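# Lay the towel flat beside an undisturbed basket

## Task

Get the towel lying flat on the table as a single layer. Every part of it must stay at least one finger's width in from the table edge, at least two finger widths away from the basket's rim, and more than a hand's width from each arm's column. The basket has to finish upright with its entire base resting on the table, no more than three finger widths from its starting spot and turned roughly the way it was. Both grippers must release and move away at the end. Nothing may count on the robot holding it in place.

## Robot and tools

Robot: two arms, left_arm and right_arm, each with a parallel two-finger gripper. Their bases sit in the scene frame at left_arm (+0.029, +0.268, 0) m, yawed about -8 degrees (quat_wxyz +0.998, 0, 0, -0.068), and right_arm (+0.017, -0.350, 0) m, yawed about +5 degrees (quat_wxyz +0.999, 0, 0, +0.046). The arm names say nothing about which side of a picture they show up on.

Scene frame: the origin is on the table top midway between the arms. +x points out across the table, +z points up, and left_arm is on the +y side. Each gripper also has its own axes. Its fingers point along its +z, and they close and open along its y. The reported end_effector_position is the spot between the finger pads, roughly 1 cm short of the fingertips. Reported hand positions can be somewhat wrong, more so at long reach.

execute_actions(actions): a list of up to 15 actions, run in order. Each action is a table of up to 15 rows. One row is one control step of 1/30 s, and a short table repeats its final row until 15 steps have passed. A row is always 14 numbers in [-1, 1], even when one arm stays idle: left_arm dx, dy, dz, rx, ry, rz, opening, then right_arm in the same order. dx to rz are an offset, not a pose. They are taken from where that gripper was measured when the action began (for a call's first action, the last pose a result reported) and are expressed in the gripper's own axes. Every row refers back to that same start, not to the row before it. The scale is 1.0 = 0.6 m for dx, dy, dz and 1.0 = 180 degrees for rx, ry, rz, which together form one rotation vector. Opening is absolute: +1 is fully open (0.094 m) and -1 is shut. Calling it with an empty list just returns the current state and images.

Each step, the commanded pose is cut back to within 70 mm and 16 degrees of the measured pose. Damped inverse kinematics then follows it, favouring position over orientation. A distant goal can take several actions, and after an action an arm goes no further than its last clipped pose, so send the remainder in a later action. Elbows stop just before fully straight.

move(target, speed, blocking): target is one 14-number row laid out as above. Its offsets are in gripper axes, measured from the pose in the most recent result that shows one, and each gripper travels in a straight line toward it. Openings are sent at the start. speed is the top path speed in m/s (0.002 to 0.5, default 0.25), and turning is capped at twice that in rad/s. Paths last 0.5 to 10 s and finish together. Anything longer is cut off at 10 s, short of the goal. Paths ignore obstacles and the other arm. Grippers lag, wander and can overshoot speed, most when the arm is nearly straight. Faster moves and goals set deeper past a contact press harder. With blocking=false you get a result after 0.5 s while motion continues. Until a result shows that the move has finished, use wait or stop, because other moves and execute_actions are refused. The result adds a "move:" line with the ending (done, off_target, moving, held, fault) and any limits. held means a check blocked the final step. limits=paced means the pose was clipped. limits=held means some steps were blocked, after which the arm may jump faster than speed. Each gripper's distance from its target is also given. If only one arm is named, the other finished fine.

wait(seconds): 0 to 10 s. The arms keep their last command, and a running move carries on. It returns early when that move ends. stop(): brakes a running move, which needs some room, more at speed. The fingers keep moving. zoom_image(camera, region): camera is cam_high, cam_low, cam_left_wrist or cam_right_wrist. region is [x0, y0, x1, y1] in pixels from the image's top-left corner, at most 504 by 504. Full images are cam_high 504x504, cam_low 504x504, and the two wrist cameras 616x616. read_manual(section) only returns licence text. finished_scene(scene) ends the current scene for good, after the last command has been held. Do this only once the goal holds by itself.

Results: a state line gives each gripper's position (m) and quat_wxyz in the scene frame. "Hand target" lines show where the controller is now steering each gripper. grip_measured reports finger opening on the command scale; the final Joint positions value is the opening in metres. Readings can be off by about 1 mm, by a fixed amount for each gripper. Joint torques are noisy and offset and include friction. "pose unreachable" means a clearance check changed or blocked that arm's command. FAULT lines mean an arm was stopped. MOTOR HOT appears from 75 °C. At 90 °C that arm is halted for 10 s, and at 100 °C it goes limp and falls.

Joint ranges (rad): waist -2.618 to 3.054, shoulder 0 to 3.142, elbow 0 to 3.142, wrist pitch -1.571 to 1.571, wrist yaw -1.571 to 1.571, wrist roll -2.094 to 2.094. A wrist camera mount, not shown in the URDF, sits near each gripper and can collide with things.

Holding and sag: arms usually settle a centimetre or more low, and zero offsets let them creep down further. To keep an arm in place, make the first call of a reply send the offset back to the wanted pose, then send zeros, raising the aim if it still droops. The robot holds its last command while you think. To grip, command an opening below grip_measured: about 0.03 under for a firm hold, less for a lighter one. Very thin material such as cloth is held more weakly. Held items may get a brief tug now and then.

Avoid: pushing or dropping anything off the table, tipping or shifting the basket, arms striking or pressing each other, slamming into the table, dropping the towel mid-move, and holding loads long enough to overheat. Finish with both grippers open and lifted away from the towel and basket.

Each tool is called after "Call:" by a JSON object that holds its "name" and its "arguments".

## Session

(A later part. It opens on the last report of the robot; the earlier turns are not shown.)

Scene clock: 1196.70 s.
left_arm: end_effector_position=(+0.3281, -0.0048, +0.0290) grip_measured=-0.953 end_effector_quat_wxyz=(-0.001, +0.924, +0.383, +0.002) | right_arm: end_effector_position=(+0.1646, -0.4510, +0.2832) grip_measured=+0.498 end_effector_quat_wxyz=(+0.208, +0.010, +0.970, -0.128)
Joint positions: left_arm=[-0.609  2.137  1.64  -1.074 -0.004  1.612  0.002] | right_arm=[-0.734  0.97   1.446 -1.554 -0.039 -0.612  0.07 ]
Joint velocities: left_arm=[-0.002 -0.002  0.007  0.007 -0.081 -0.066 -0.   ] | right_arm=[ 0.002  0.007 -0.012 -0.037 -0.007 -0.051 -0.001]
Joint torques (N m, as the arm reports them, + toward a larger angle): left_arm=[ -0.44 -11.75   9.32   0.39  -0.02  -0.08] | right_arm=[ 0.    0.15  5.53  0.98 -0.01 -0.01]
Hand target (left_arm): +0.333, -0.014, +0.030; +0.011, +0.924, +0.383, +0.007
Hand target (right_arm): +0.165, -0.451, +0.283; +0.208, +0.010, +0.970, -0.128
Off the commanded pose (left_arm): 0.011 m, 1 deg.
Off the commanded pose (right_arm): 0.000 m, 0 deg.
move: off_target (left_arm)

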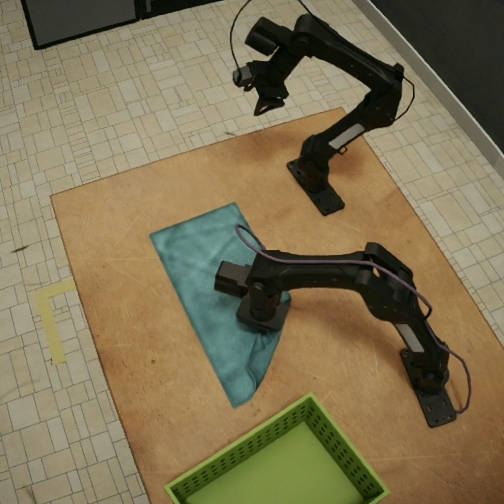

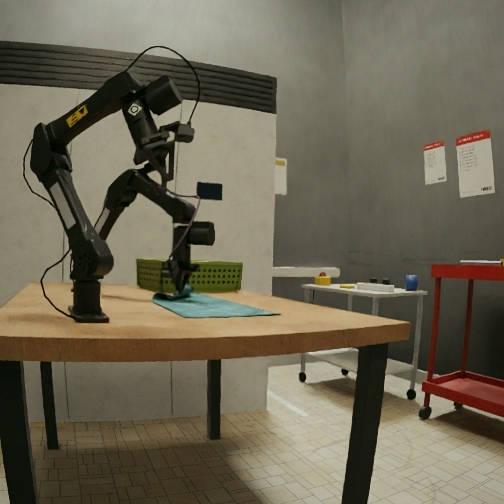

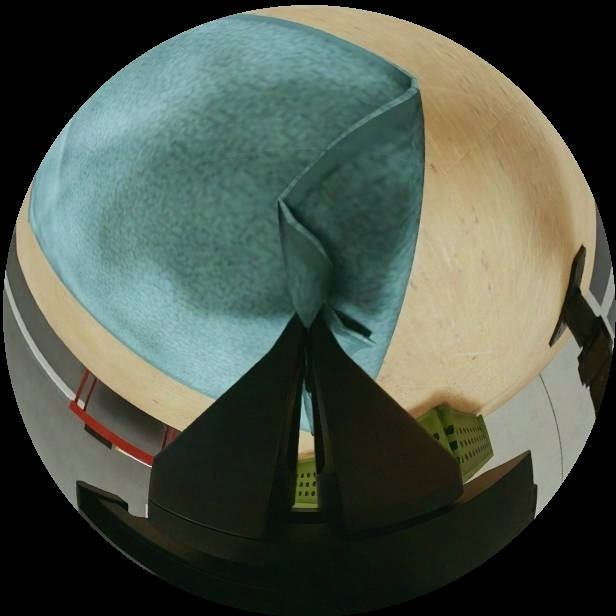

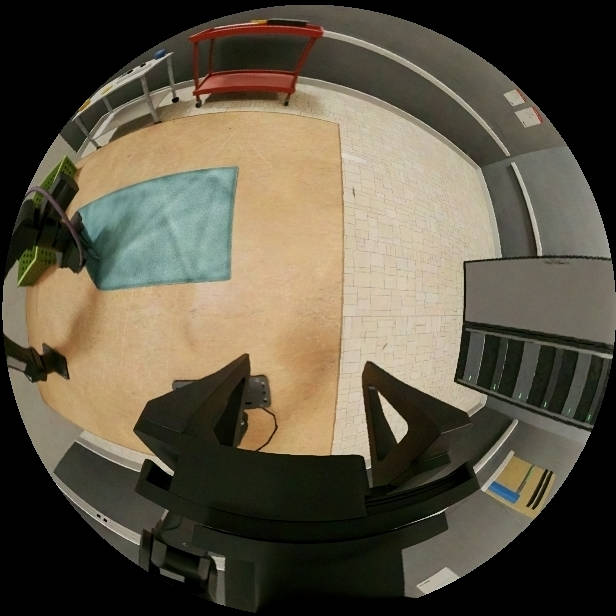

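Call:
{"name": "execute_actions", "arguments": {"actions": [[[0,0,0,0,0,0,-0.9, 0,0,0,0,0,0,0.5],[0,0,0,0,0,0,-0.85, 0,0,0,0,0,0,0.5],[0,0,0,0,0,0,-0.8, 0,0,0,0,0,0,0.5],[0,0,0,0,0,0,-0.75, 0,0,0,0,0,0,0.5],[0,0,0,0,0,0,-0.7, 0,0,0,0,0,0,0.5],[0,0,0,0,0,0,-0.65, 0,0,0,0,0,0,0.5],[0,0,0,0,0,0,-0.6, 0,0,0,0,0,0,0.5],[0,0,0,0,0,0,-0.6, 0,0,0,0,0,0,0.5]]]}}

Call:
{"name": "move", "arguments": {"target": [0,0,-0.17,0,0,0,-0.6, 0,0,0,0,0,0,0.5], "speed": 0.1}}

Scene clock: 1201.90 s.
left_arm: end_effector_position=(+0.3281, -0.0048, +0.0290) grip_measured=-0.602 end_effector_quat_wxyz=(-0.001, +0.924, +0.383, +0.002) | right_arm: end_effector_position=(+0.1646, -0.4510, +0.2832) grip_measured=+0.498 end_effector_quat_wxyz=(+0.208, +0.010, +0.970, -0.128)
Joint positions: left_arm=[-0.609  2.137  1.64  -1.074 -0.004  1.612  0.019] | right_arm=[-0.734  0.97   1.446 -1.554 -0.039 -0.612  0.07 ]
Joint velocities: left_arm=[-0.002  0.002  0.002 -0.051  0.037 -0.007  0.001] | right_arm=[-0.002 -0.007 -0.022  0.007  0.007  0.022 -0.   ]
Joint torques (N m, as the arm reports them, + toward a larger angle): left_arm=[  0.08 -12.82   6.79   0.24   0.04   0.02] | right_arm=[ 0.01  0.16  5.53  0.98 -0.01 -0.01]
Hand target (left_arm): +0.328, -0.005, +0.029; -0.001, +0.924, +0.383, +0.002
Hand target (right_arm): +0.165, -0.451, +0.283; +0.208, +0.010, +0.970, -0.128
Off the commanded pose (left_arm): 0.000 m, 0 deg.
Off the commanded pose (right_arm): 0.000 m, 0 deg.

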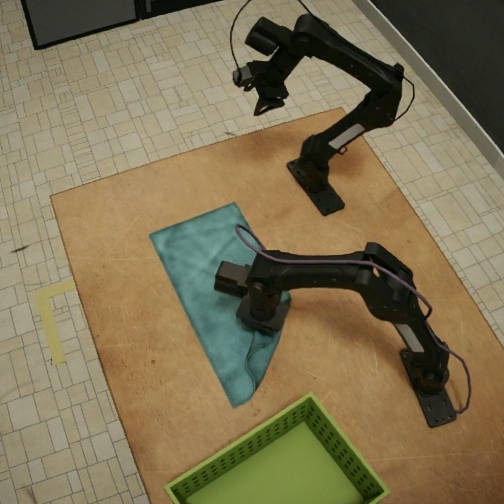

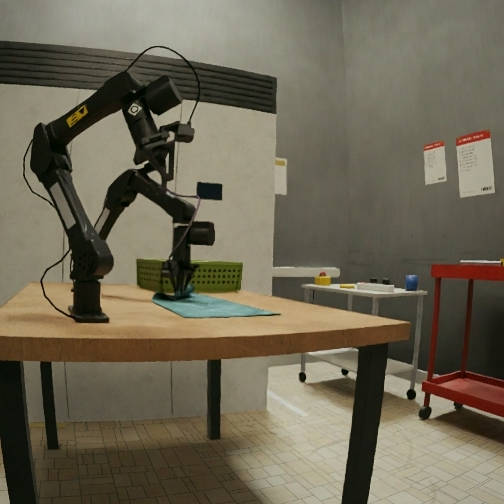

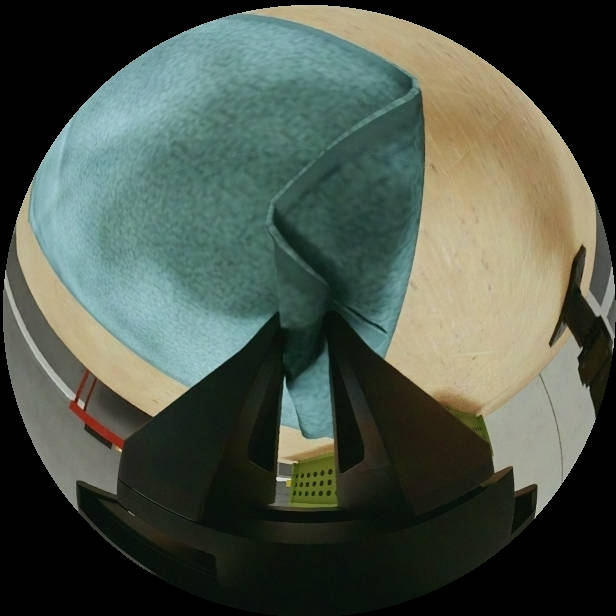

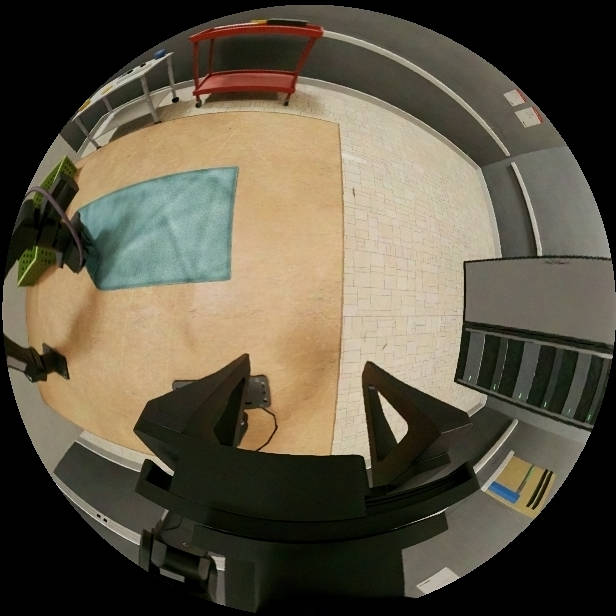

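Scene clock: 1203.50 s.
left_arm: end_effector_position=(+0.3267, -0.0036, +0.1237) grip_measured=-0.602 end_effector_quat_wxyz=(-0.005, +0.924, +0.383, +0.000) | right_arm: end_effector_position=(+0.1646, -0.4510, +0.2832) grip_measured=+0.498 end_effector_quat_wxyz=(+0.208, +0.010, +0.970, -0.128)
Joint positions: left_arm=[-0.609  2.108  1.973 -1.445 -0.004  1.612  0.019] | right_arm=[-0.734  0.97   1.446 -1.554 -0.039 -0.612  0.07 ]
Joint velocities: left_arm=[-0.002  0.002 -0.017  0.007 -0.007  0.081 -0.001] | right_arm=[ 0.032  0.002  0.012 -0.081 -0.007  0.007 -0.   ]
Joint torques (N m, as the arm reports them, + toward a larger angle): left_arm=[  0.18 -12.75   9.37   0.09   0.03   0.06] | right_arm=[ 0.    0.16  5.53  0.98 -0.01 -0.01]
Hand target (left_arm): +0.328, -0.004, +0.131; -0.000, +0.924, +0.383, +0.002
Hand target (right_arm): +0.165, -0.451, +0.283; +0.208, +0.010, +0.970, -0.128
Off the commanded pose (left_arm): 0.008 m, 1 deg.
Off the commanded pose (right_arm): 0.000 m, 0 deg.
move: done

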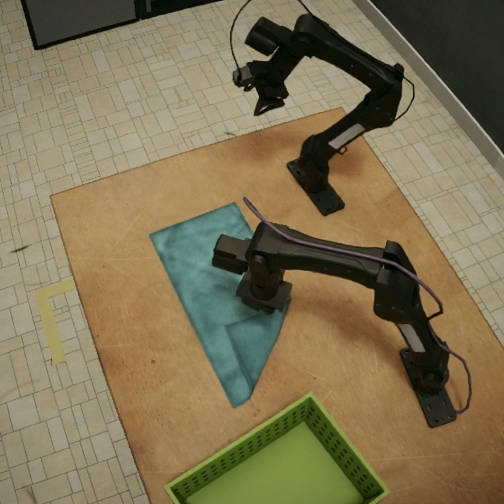

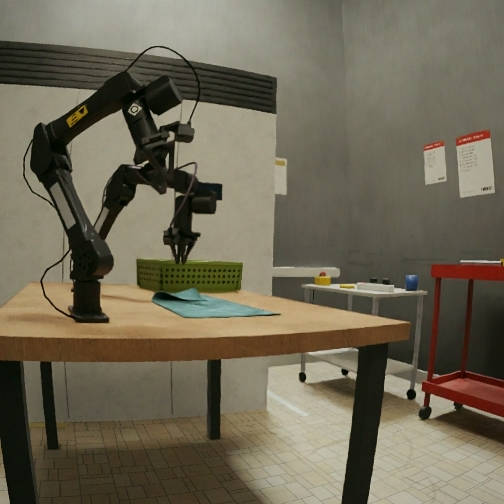

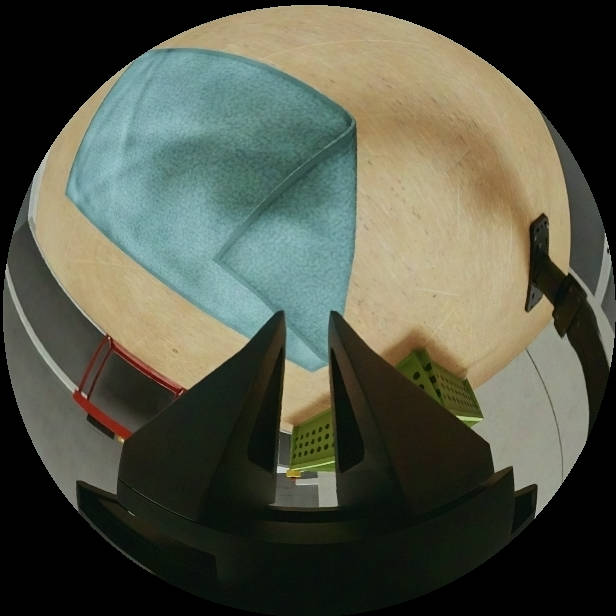

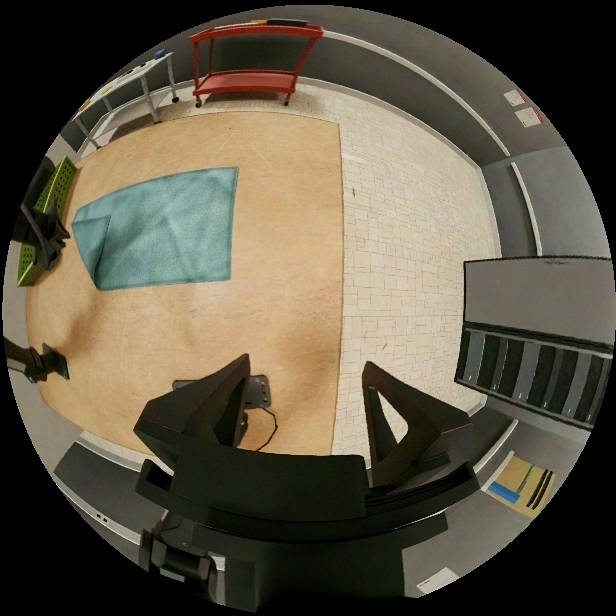

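Call:
{"name": "move", "arguments": {"target": [0,0.138,0.11,0,0,0,-0.2, 0,0,0,0,0,0,0.5], "speed": 0.12}}

Scene clock: 1218.17 s.
left_arm: end_effector_position=(+0.3869, -0.0589, +0.0537) grip_measured=-0.202 end_effector_quat_wxyz=(-0.005, +0.924, +0.383, +0.000) | right_arm: end_effector_position=(+0.1646, -0.4510, +0.2832) grip_measured=+0.498 end_effector_quat_wxyz=(+0.208, +0.010, +0.970, -0.128)
Joint positions: left_arm=[-0.609  2.539  2.433 -1.473 -0.004  1.612  0.037] | right_arm=[-0.734  0.97   1.446 -1.554 -0.039 -0.612  0.07 ]
Joint velocities: left_arm=[-0.002  0.002 -0.012 -0.022  0.051 -0.022 -0.001] | right_arm=[ 0.002 -0.007  0.017 -0.051 -0.051 -0.022  0.   ]
Joint torques (N m, as the arm reports them, + toward a larger angle): left_arm=[ -0.44 -15.27   9.48   0.06  -0.01  -0.05] | right_arm=[-0.01  0.15  5.52  0.98 -0.01 -0.01]
Hand target (left_arm): +0.385, -0.062, +0.057; -0.004, +0.924, +0.383, +0.000
Hand target (right_arm): +0.165, -0.451, +0.283; +0.208, +0.010, +0.970, -0.128
Off the commanded pose (left_arm): 0.004 m, 0 deg.
Off the commanded pose (right_arm): 0.000 m, 0 deg.
move: done

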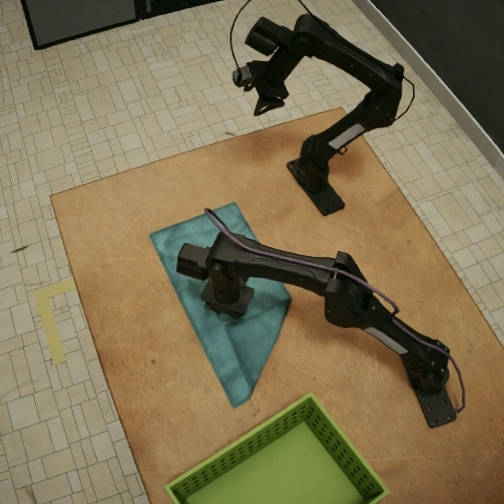

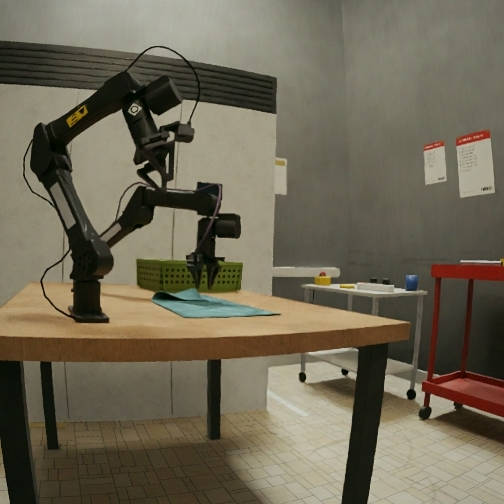

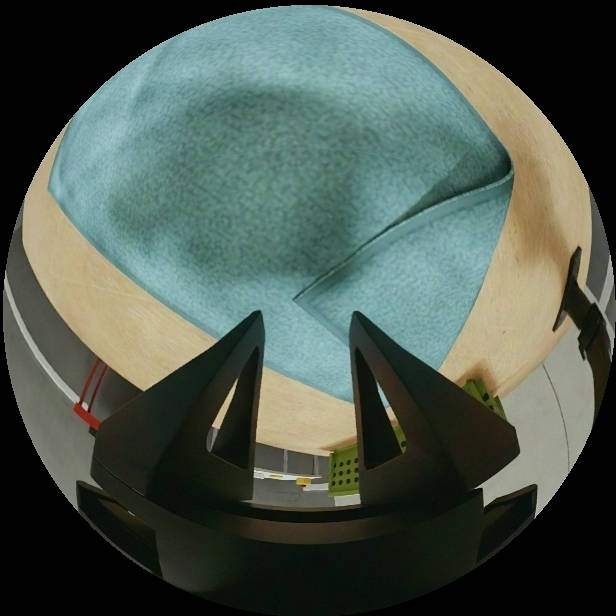

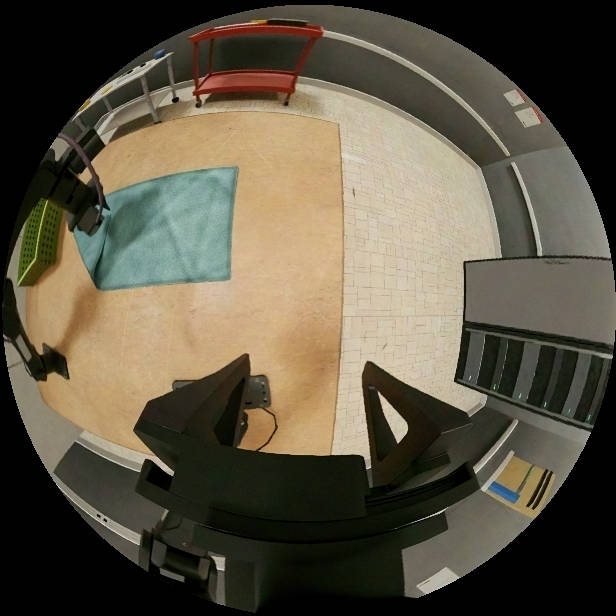

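Call:
{"name": "move", "arguments": {"target": [0.010,-0.006,0.058,0,0,0,-0.2, 0,0,0,0,0,0,0.5], "speed": 0.04}}

Scene clock: 1222.87 s.
left_arm: end_effector_position=(+0.3882, -0.0586, +0.0203) grip_measured=-0.202 end_effector_quat_wxyz=(-0.001, +0.924, +0.383, +0.002) | right_arm: end_effector_position=(+0.1646, -0.4510, +0.2832) grip_measured=+0.498 end_effector_quat_wxyz=(+0.208, +0.010, +0.970, -0.128)
Joint positions: left_arm=[-0.607  2.516  2.257 -1.312 -0.004  1.613  0.037] | right_arm=[-0.734  0.97   1.446 -1.554 -0.039 -0.612  0.07 ]
Joint velocities: left_arm=[-0.022 -0.002  0.002 -0.022  0.007 -0.007  0.   ] | right_arm=[ 0.007 -0.007 -0.012  0.007  0.007 -0.037 -0.001]
Joint torques (N m, as the arm reports them, + toward a larger angle): left_arm=[  0.71 -16.96   4.49   0.32   0.01   0.16] | right_arm=[ 0.    0.15  5.52  0.98 -0.01  0.  ]
Hand target (left_arm): +0.388, -0.052, +0.019; -0.005, +0.924, +0.383, -0.000
Hand target (right_arm): +0.165, -0.451, +0.283; +0.208, +0.010, +0.970, -0.128
Off the commanded pose (left_arm): 0.007 m, 0 deg.
Off the commanded pose (right_arm): 0.000 m, 0 deg.
move: done

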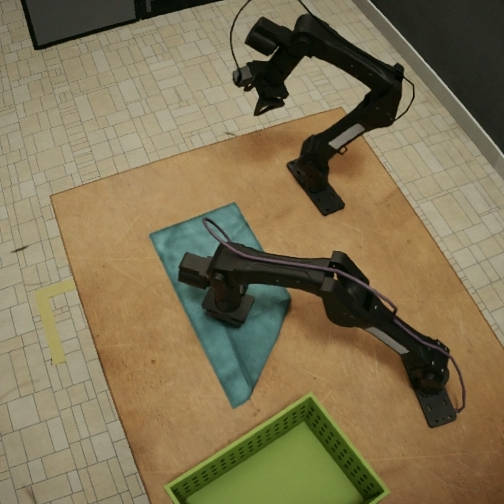

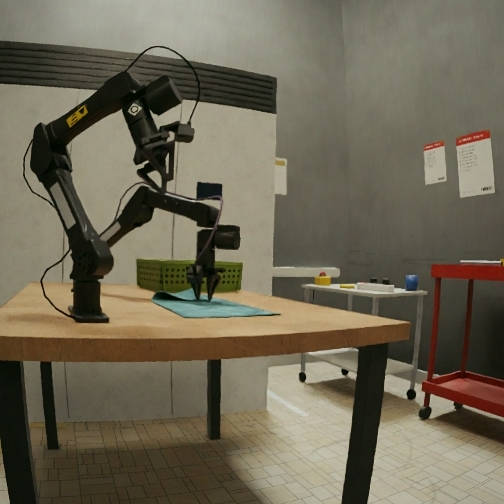

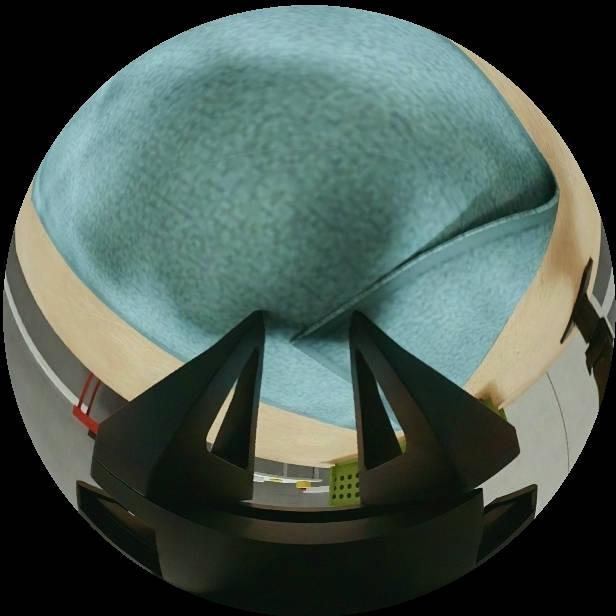

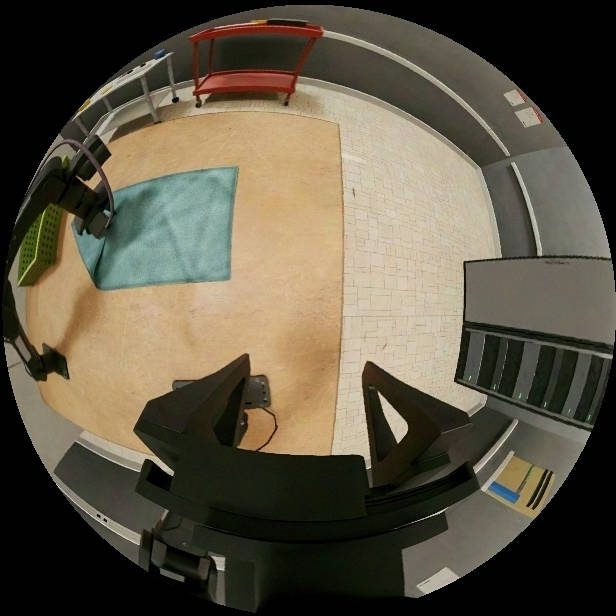

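Call:
{"name": "execute_actions", "arguments": {"actions": [[[0.024,-0.014,-0.004,0,0,0,-0.2, 0,0,0,0,0,0,0.5]],[[0.024,-0.014,0.002,0,0,0,-0.2, 0,0,0,0,0,0,0.5]]]}}

Scene clock: 1226.83 s.
left_arm: end_effector_position=(+0.4010, -0.0318, +0.0207) grip_measured=-0.202 end_effector_quat_wxyz=(+0.003, +0.920, +0.392, +0.004) | right_arm: end_effector_position=(+0.1646, -0.4510, +0.2832) grip_measured=+0.498 end_effector_quat_wxyz=(+0.208, +0.010, +0.970, -0.128)
Joint positions: left_arm=[-0.547  2.459  2.155 -1.259 -0.004  1.653  0.037] | right_arm=[-0.734  0.97   1.446 -1.554 -0.039 -0.612  0.07 ]
Joint velocities: left_arm=[ 0.012 -0.002  0.002 -0.022  0.066 -0.007 -0.001] | right_arm=[-0.007  0.012 -0.002 -0.081 -0.066  0.007  0.   ]
Joint torques (N m, as the arm reports them, + toward a larger angle): left_arm=[  0.08 -17.     4.81   0.29   0.04   0.12] | right_arm=[ 0.    0.16  5.53  0.98 -0.01 -0.01]
Hand target (left_arm): +0.399, -0.029, +0.021; +0.001, +0.922, +0.388, +0.003
Hand target (right_arm): +0.165, -0.451, +0.283; +0.208, +0.010, +0.970, -0.128
Off the commanded pose (left_arm): 0.004 m, 1 deg.
Off the commanded pose (right_arm): 0.000 m, 0 deg.

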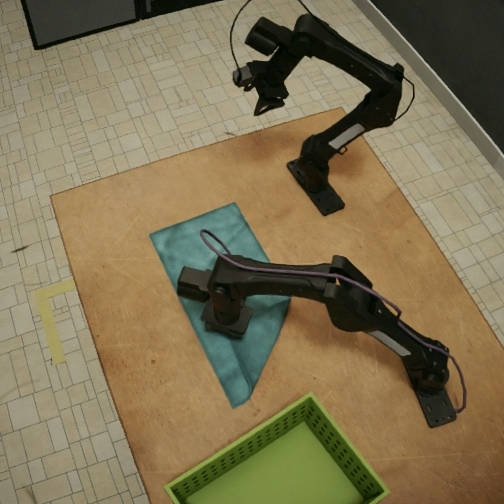

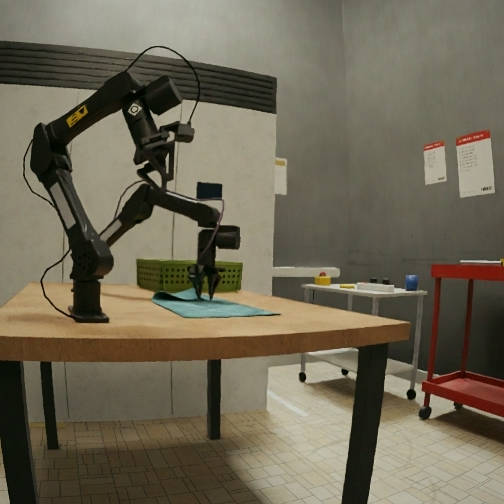

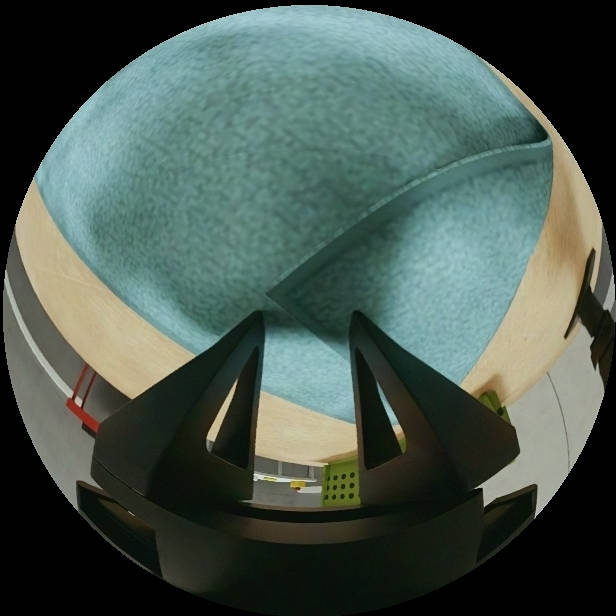

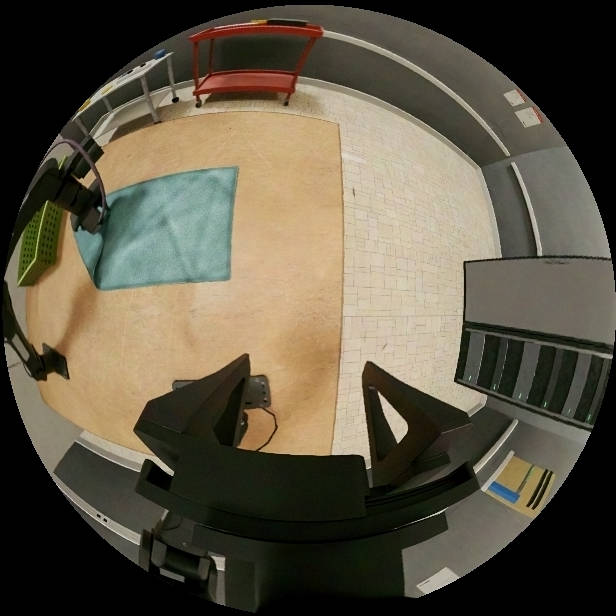

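Call:
{"name": "move", "arguments": {"target": [-0.019,0.010,-0.004,0,0,0,-0.2, 0,0,0,0,0,0,0.5], "speed": 0.03}}

Scene clock: 1229.50 s.
left_arm: end_effector_position=(+0.3982, -0.0417, +0.0229) grip_measured=-0.202 end_effector_quat_wxyz=(+0.006, +0.921, +0.389, +0.005) | right_arm: end_effector_position=(+0.1646, -0.4510, +0.2832) grip_measured=+0.498 end_effector_quat_wxyz=(+0.208, +0.010, +0.970, -0.128)
Joint positions: left_arm=[-0.567  2.471  2.185 -1.27  -0.004  1.64   0.037] | right_arm=[-0.734  0.97   1.446 -1.554 -0.039 -0.612  0.07 ]
Joint velocities: left_arm=[-0.012  0.017 -0.002 -0.066  0.022  0.081 -0.   ] | right_arm=[-0.002 -0.002 -0.012  0.007 -0.007 -0.051  0.   ]
Joint torques (N m, as the arm reports them, + toward a larger angle): left_arm=[ -0.37 -14.44   9.55   0.1   -0.01  -0.09] | right_arm=[ 0.    0.15  5.53  0.98 -0.01 -0.01]
Hand target (left_arm): +0.397, -0.044, +0.023; +0.003, +0.920, +0.392, +0.004
Hand target (right_arm): +0.165, -0.451, +0.283; +0.208, +0.010, +0.970, -0.128
Off the commanded pose (left_arm): 0.003 m, 1 deg.
Off the commanded pose (right_arm): 0.000 m, 0 deg.
move: done

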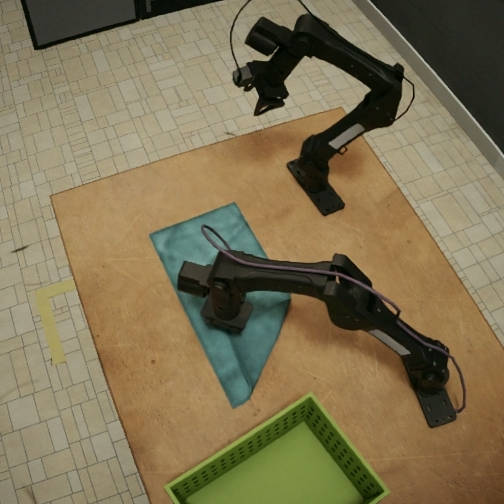

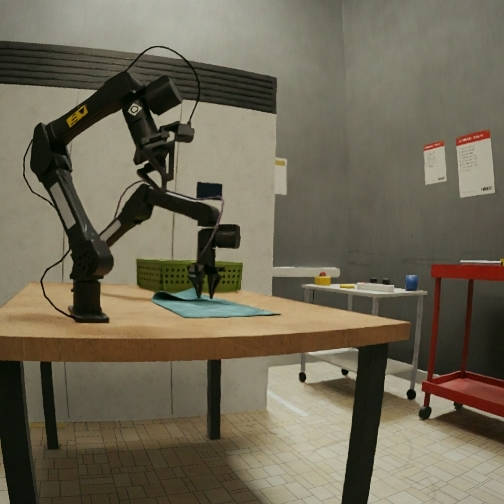

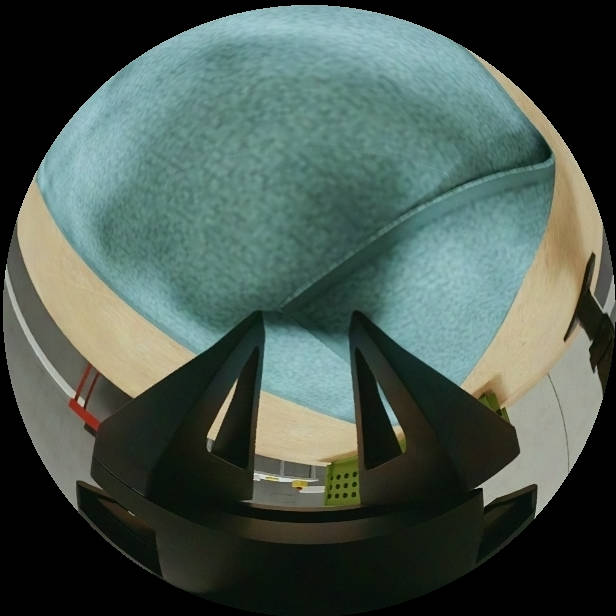

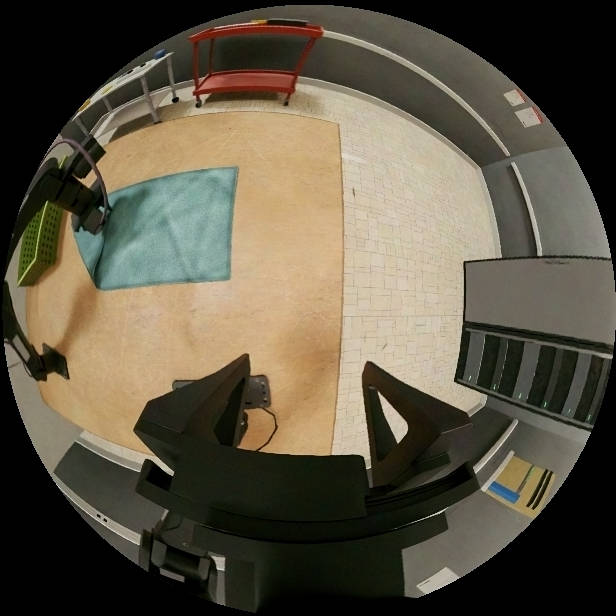

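Call:
{"name": "execute_actions", "arguments": {"actions": [[[0,0,0.014,0,0,0,-0.2, 0,0,0,0,0,0,0.5]], [[0,0,0.004,0,0,0,-0.25, 0,0,0,0,0,0,0.5],[0,0,0.004,0,0,0,-0.3, 0,0,0,0,0,0,0.5],[0,0,0.004,0,0,0,-0.35, 0,0,0,0,0,0,0.5],[0,0,0.004,0,0,0,-0.4, 0,0,0,0,0,0,0.5],[0,0,0.004,0,0,0,-0.45, 0,0,0,0,0,0,0.5],[0,0,0.004,0,0,0,-0.5, 0,0,0,0,0,0,0.5],[0,0,0.004,0,0,0,-0.54, 0,0,0,0,0,0,0.5],[0,0,0.004,0,0,0,-0.58, 0,0,0,0,0,0,0.5],[0,0,0.004,0,0,0,-0.62, 0,0,0,0,0,0,0.5],[0,0,0.004,0,0,0,-0.66, 0,0,0,0,0,0,0.5],[0,0,0.004,0,0,0,-0.7, 0,0,0,0,0,0,0.5],[0,0,0.004,0,0,0,-0.73, 0,0,0,0,0,0,0.5],[0,0,0.004,0,0,0,-0.76, 0,0,0,0,0,0,0.5],[0,0,0.004,0,0,0,-0.79, 0,0,0,0,0,0,0.5],[0,0,0.004,0,0,0,-0.82, 0,0,0,0,0,0,0.5]], [[0,0,0.002,0,0,0,-0.85, 0,0,0,0,0,0,0.5],[0,0,0.002,0,0,0,-0.88, 0,0,0,0,0,0,0.5],[0,0,0.002,0,0,0,-0.91, 0,0,0,0,0,0,0.5],[0,0,0.002,0,0,0,-0.94, 0,0,0,0,0,0,0.5],[0,0,0.002,0,0,0,-0.97, 0,0,0,0,0,0,0.5],[0,0,0.002,0,0,0,-1, 0,0,0,0,0,0,0.5]]]}}

Scene clock: 1237.27 s.
left_arm: end_effector_position=(+0.4038, -0.0463, +0.0228) grip_measured=-0.985 end_effector_quat_wxyz=(+0.019, +0.921, +0.390, +0.012) | right_arm: end_effector_position=(+0.1646, -0.4510, +0.2832) grip_measured=+0.498 end_effector_quat_wxyz=(+0.208, +0.010, +0.970, -0.128)
Joint positions: left_arm=[-0.567  2.471  2.185 -1.24  -0.004  1.639  0.001] | right_arm=[-0.734  0.97   1.446 -1.554 -0.039 -0.612  0.07 ]
Joint velocities: left_arm=[-0.017 -0.002 -0.002 -0.051 -0.022 -0.007 -0.001] | right_arm=[-0.012  0.017 -0.017  0.066  0.022 -0.037 -0.   ]
Joint torques (N m, as the arm reports them, + toward a larger angle): left_arm=[ -0.06 -15.88   6.69   0.41  -0.01   0.02] | right_arm=[-0.01  0.16  5.53  0.98 -0.01 -0.01]
Hand target (left_arm): +0.404, -0.046, +0.022; +0.019, +0.921, +0.390, +0.012
Hand target (right_arm): +0.165, -0.451, +0.283; +0.208, +0.010, +0.970, -0.128
Off the commanded pose (left_arm): 0.001 m, 0 deg.
Off the commanded pose (right_arm): 0.000 m, 0 deg.

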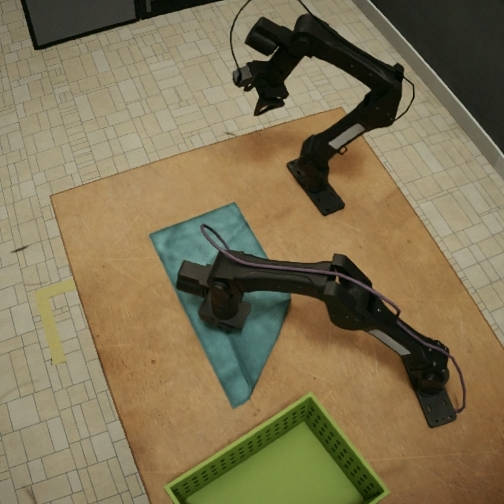

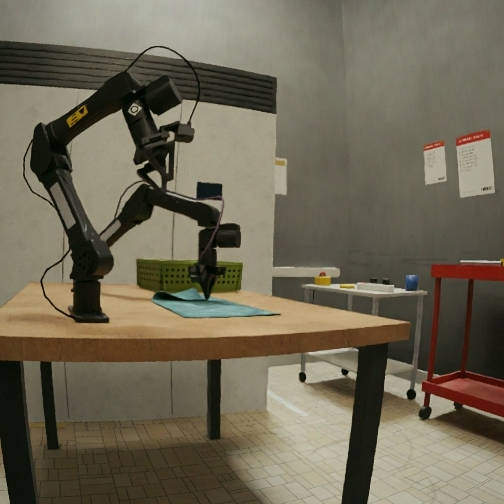

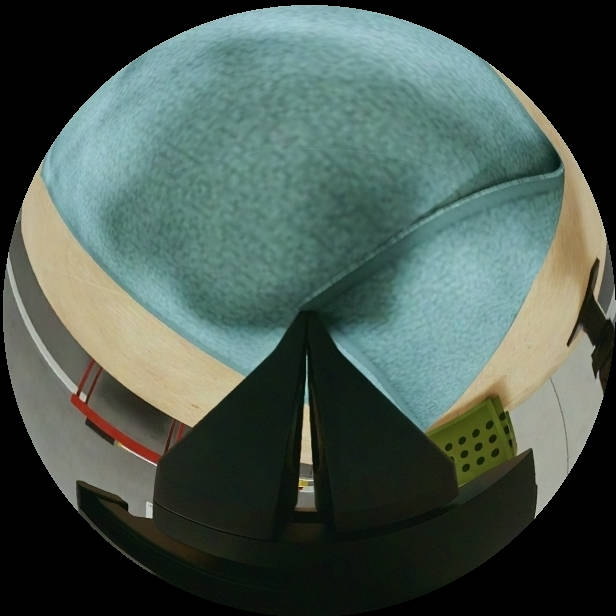

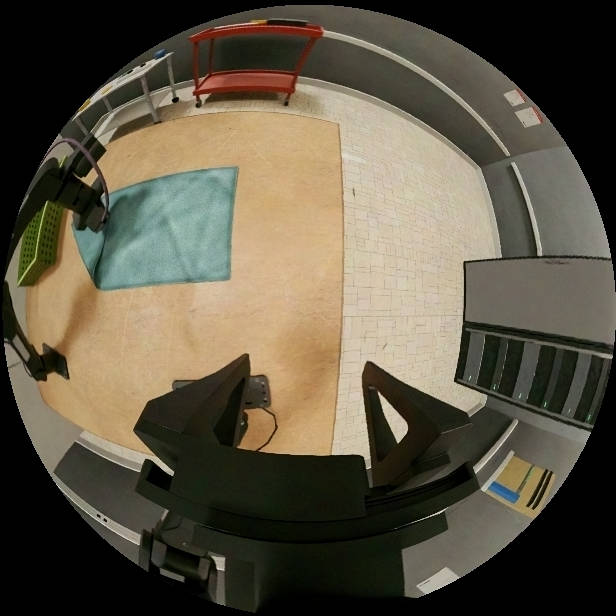

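Call:
{"name": "move", "arguments": {"target": [0,0,-0.05,0,0,0,-0.2, 0,0,0,0,0,0,0.5], "speed": 0.05}}

Scene clock: 1242.27 s.
left_arm: end_effector_position=(+0.4004, -0.0435, +0.0409) grip_measured=-0.202 end_effector_quat_wxyz=(+0.011, +0.921, +0.390, +0.008) | right_arm: end_effector_position=(+0.1646, -0.4510, +0.2832) grip_measured=+0.498 end_effector_quat_wxyz=(+0.208, +0.010, +0.970, -0.128)
Joint positions: left_arm=[-0.567  2.471  2.258 -1.331 -0.004  1.639  0.037] | right_arm=[-0.734  0.97   1.446 -1.554 -0.039 -0.612  0.07 ]
Joint velocities: left_arm=[-0.007  0.002 -0.002  0.007 -0.051 -0.022 -0.   ] | right_arm=[ 0.007  0.002  0.002  0.007  0.007  0.066 -0.001]
Joint torques (N m, as the arm reports them, + toward a larger angle): left_arm=[  0.01 -16.62   9.62   0.08   0.03   0.01] | right_arm=[ 0.    0.14  5.52  0.98 -0.01 -0.01]
Hand target (left_arm): +0.403, -0.045, +0.053; +0.019, +0.921, +0.390, +0.012
Hand target (right_arm): +0.165, -0.451, +0.283; +0.208, +0.010, +0.970, -0.128
Off the commanded pose (left_arm): 0.012 m, 1 deg.
Off the commanded pose (right_arm): 0.000 m, 0 deg.
move: off_target (left_arm)

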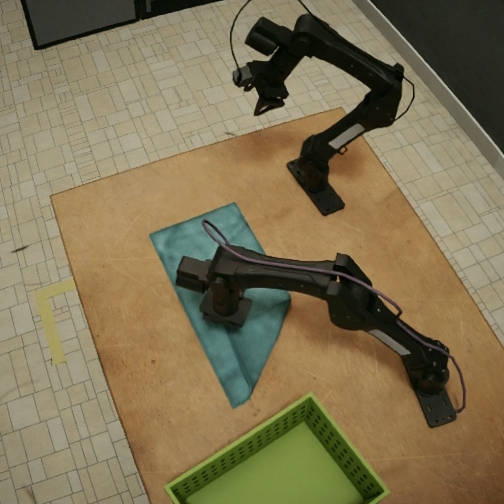

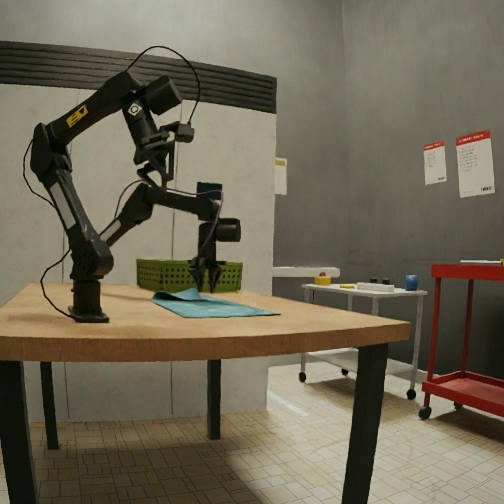

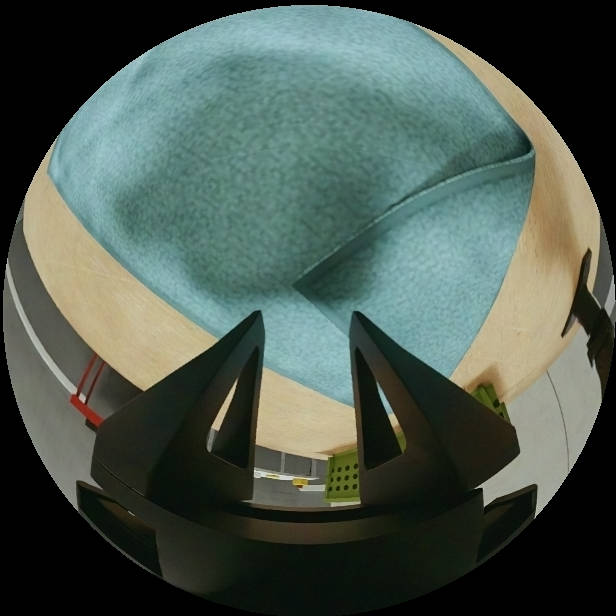

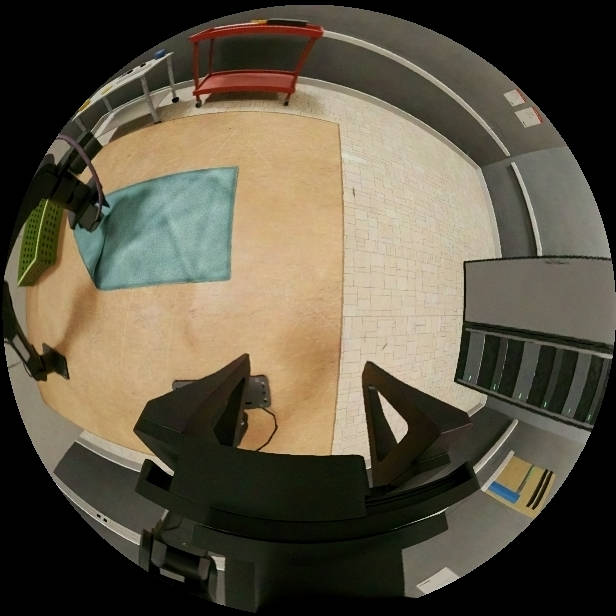

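Call:
{"name": "move", "arguments": {"target": [-0.010,-0.012,0.052,0,0,0,-0.1, 0,0,0,0,0,0,0.5], "speed": 0.03}}

Scene clock: 1250.70 s.
left_arm: end_effector_position=(+0.3985, -0.0422, +0.0197) grip_measured=-0.102 end_effector_quat_wxyz=(+0.017, +0.921, +0.389, +0.012) | right_arm: end_effector_position=(+0.1646, -0.4510, +0.2832) grip_measured=+0.498 end_effector_quat_wxyz=(+0.208, +0.010, +0.970, -0.128)
Joint positions: left_arm=[-0.568  2.44   2.116 -1.206 -0.006  1.639  0.042] | right_arm=[-0.734  0.97   1.446 -1.554 -0.039 -0.612  0.07 ]
Joint velocities: left_arm=[-0.007 -0.027 -0.007  0.037  0.007  0.037 -0.001] | right_arm=[ 0.002 -0.007 -0.002  0.051 -0.022  0.022 -0.001]
Joint torques (N m, as the arm reports them, + toward a larger angle): left_arm=[ -0.73 -15.3    4.07   0.56   0.01  -0.1 ] | right_arm=[ 0.    0.16  5.52  0.98 -0.01 -0.01]
Hand target (left_arm): +0.392, -0.044, +0.010; +0.010, +0.921, +0.390, +0.008
Hand target (right_arm): +0.165, -0.451, +0.283; +0.208, +0.010, +0.970, -0.128
Off the commanded pose (left_arm): 0.012 m, 1 deg.
Off the commanded pose (right_arm): 0.000 m, 0 deg.
move: off_target (left_arm)

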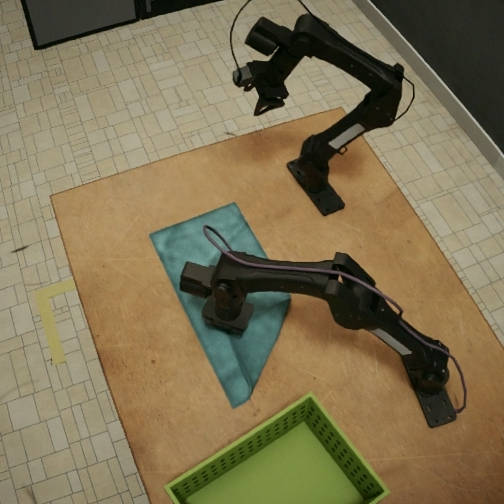

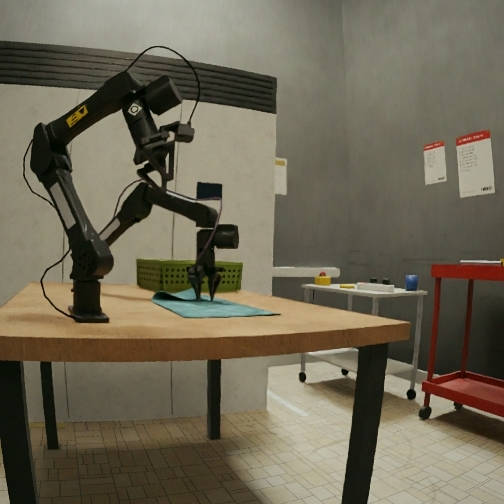

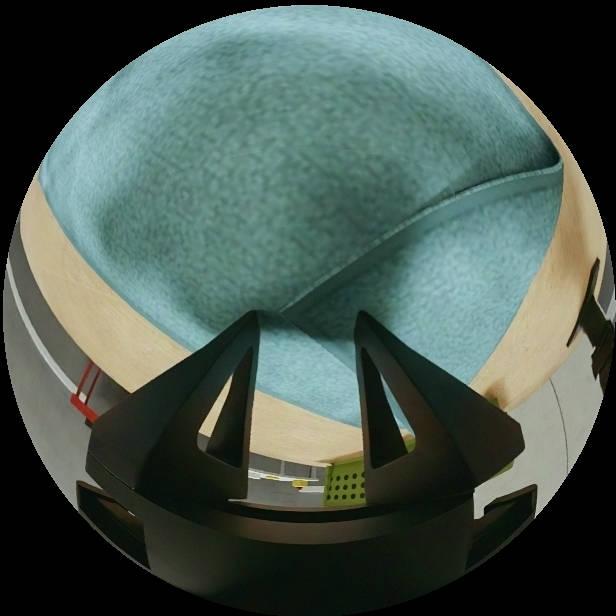

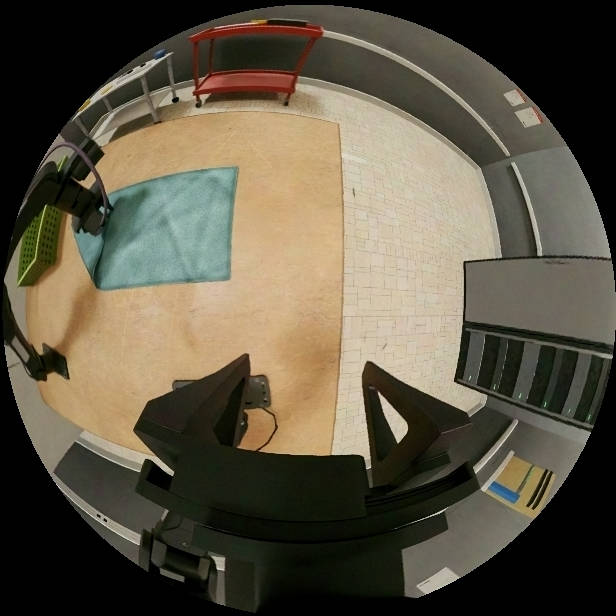

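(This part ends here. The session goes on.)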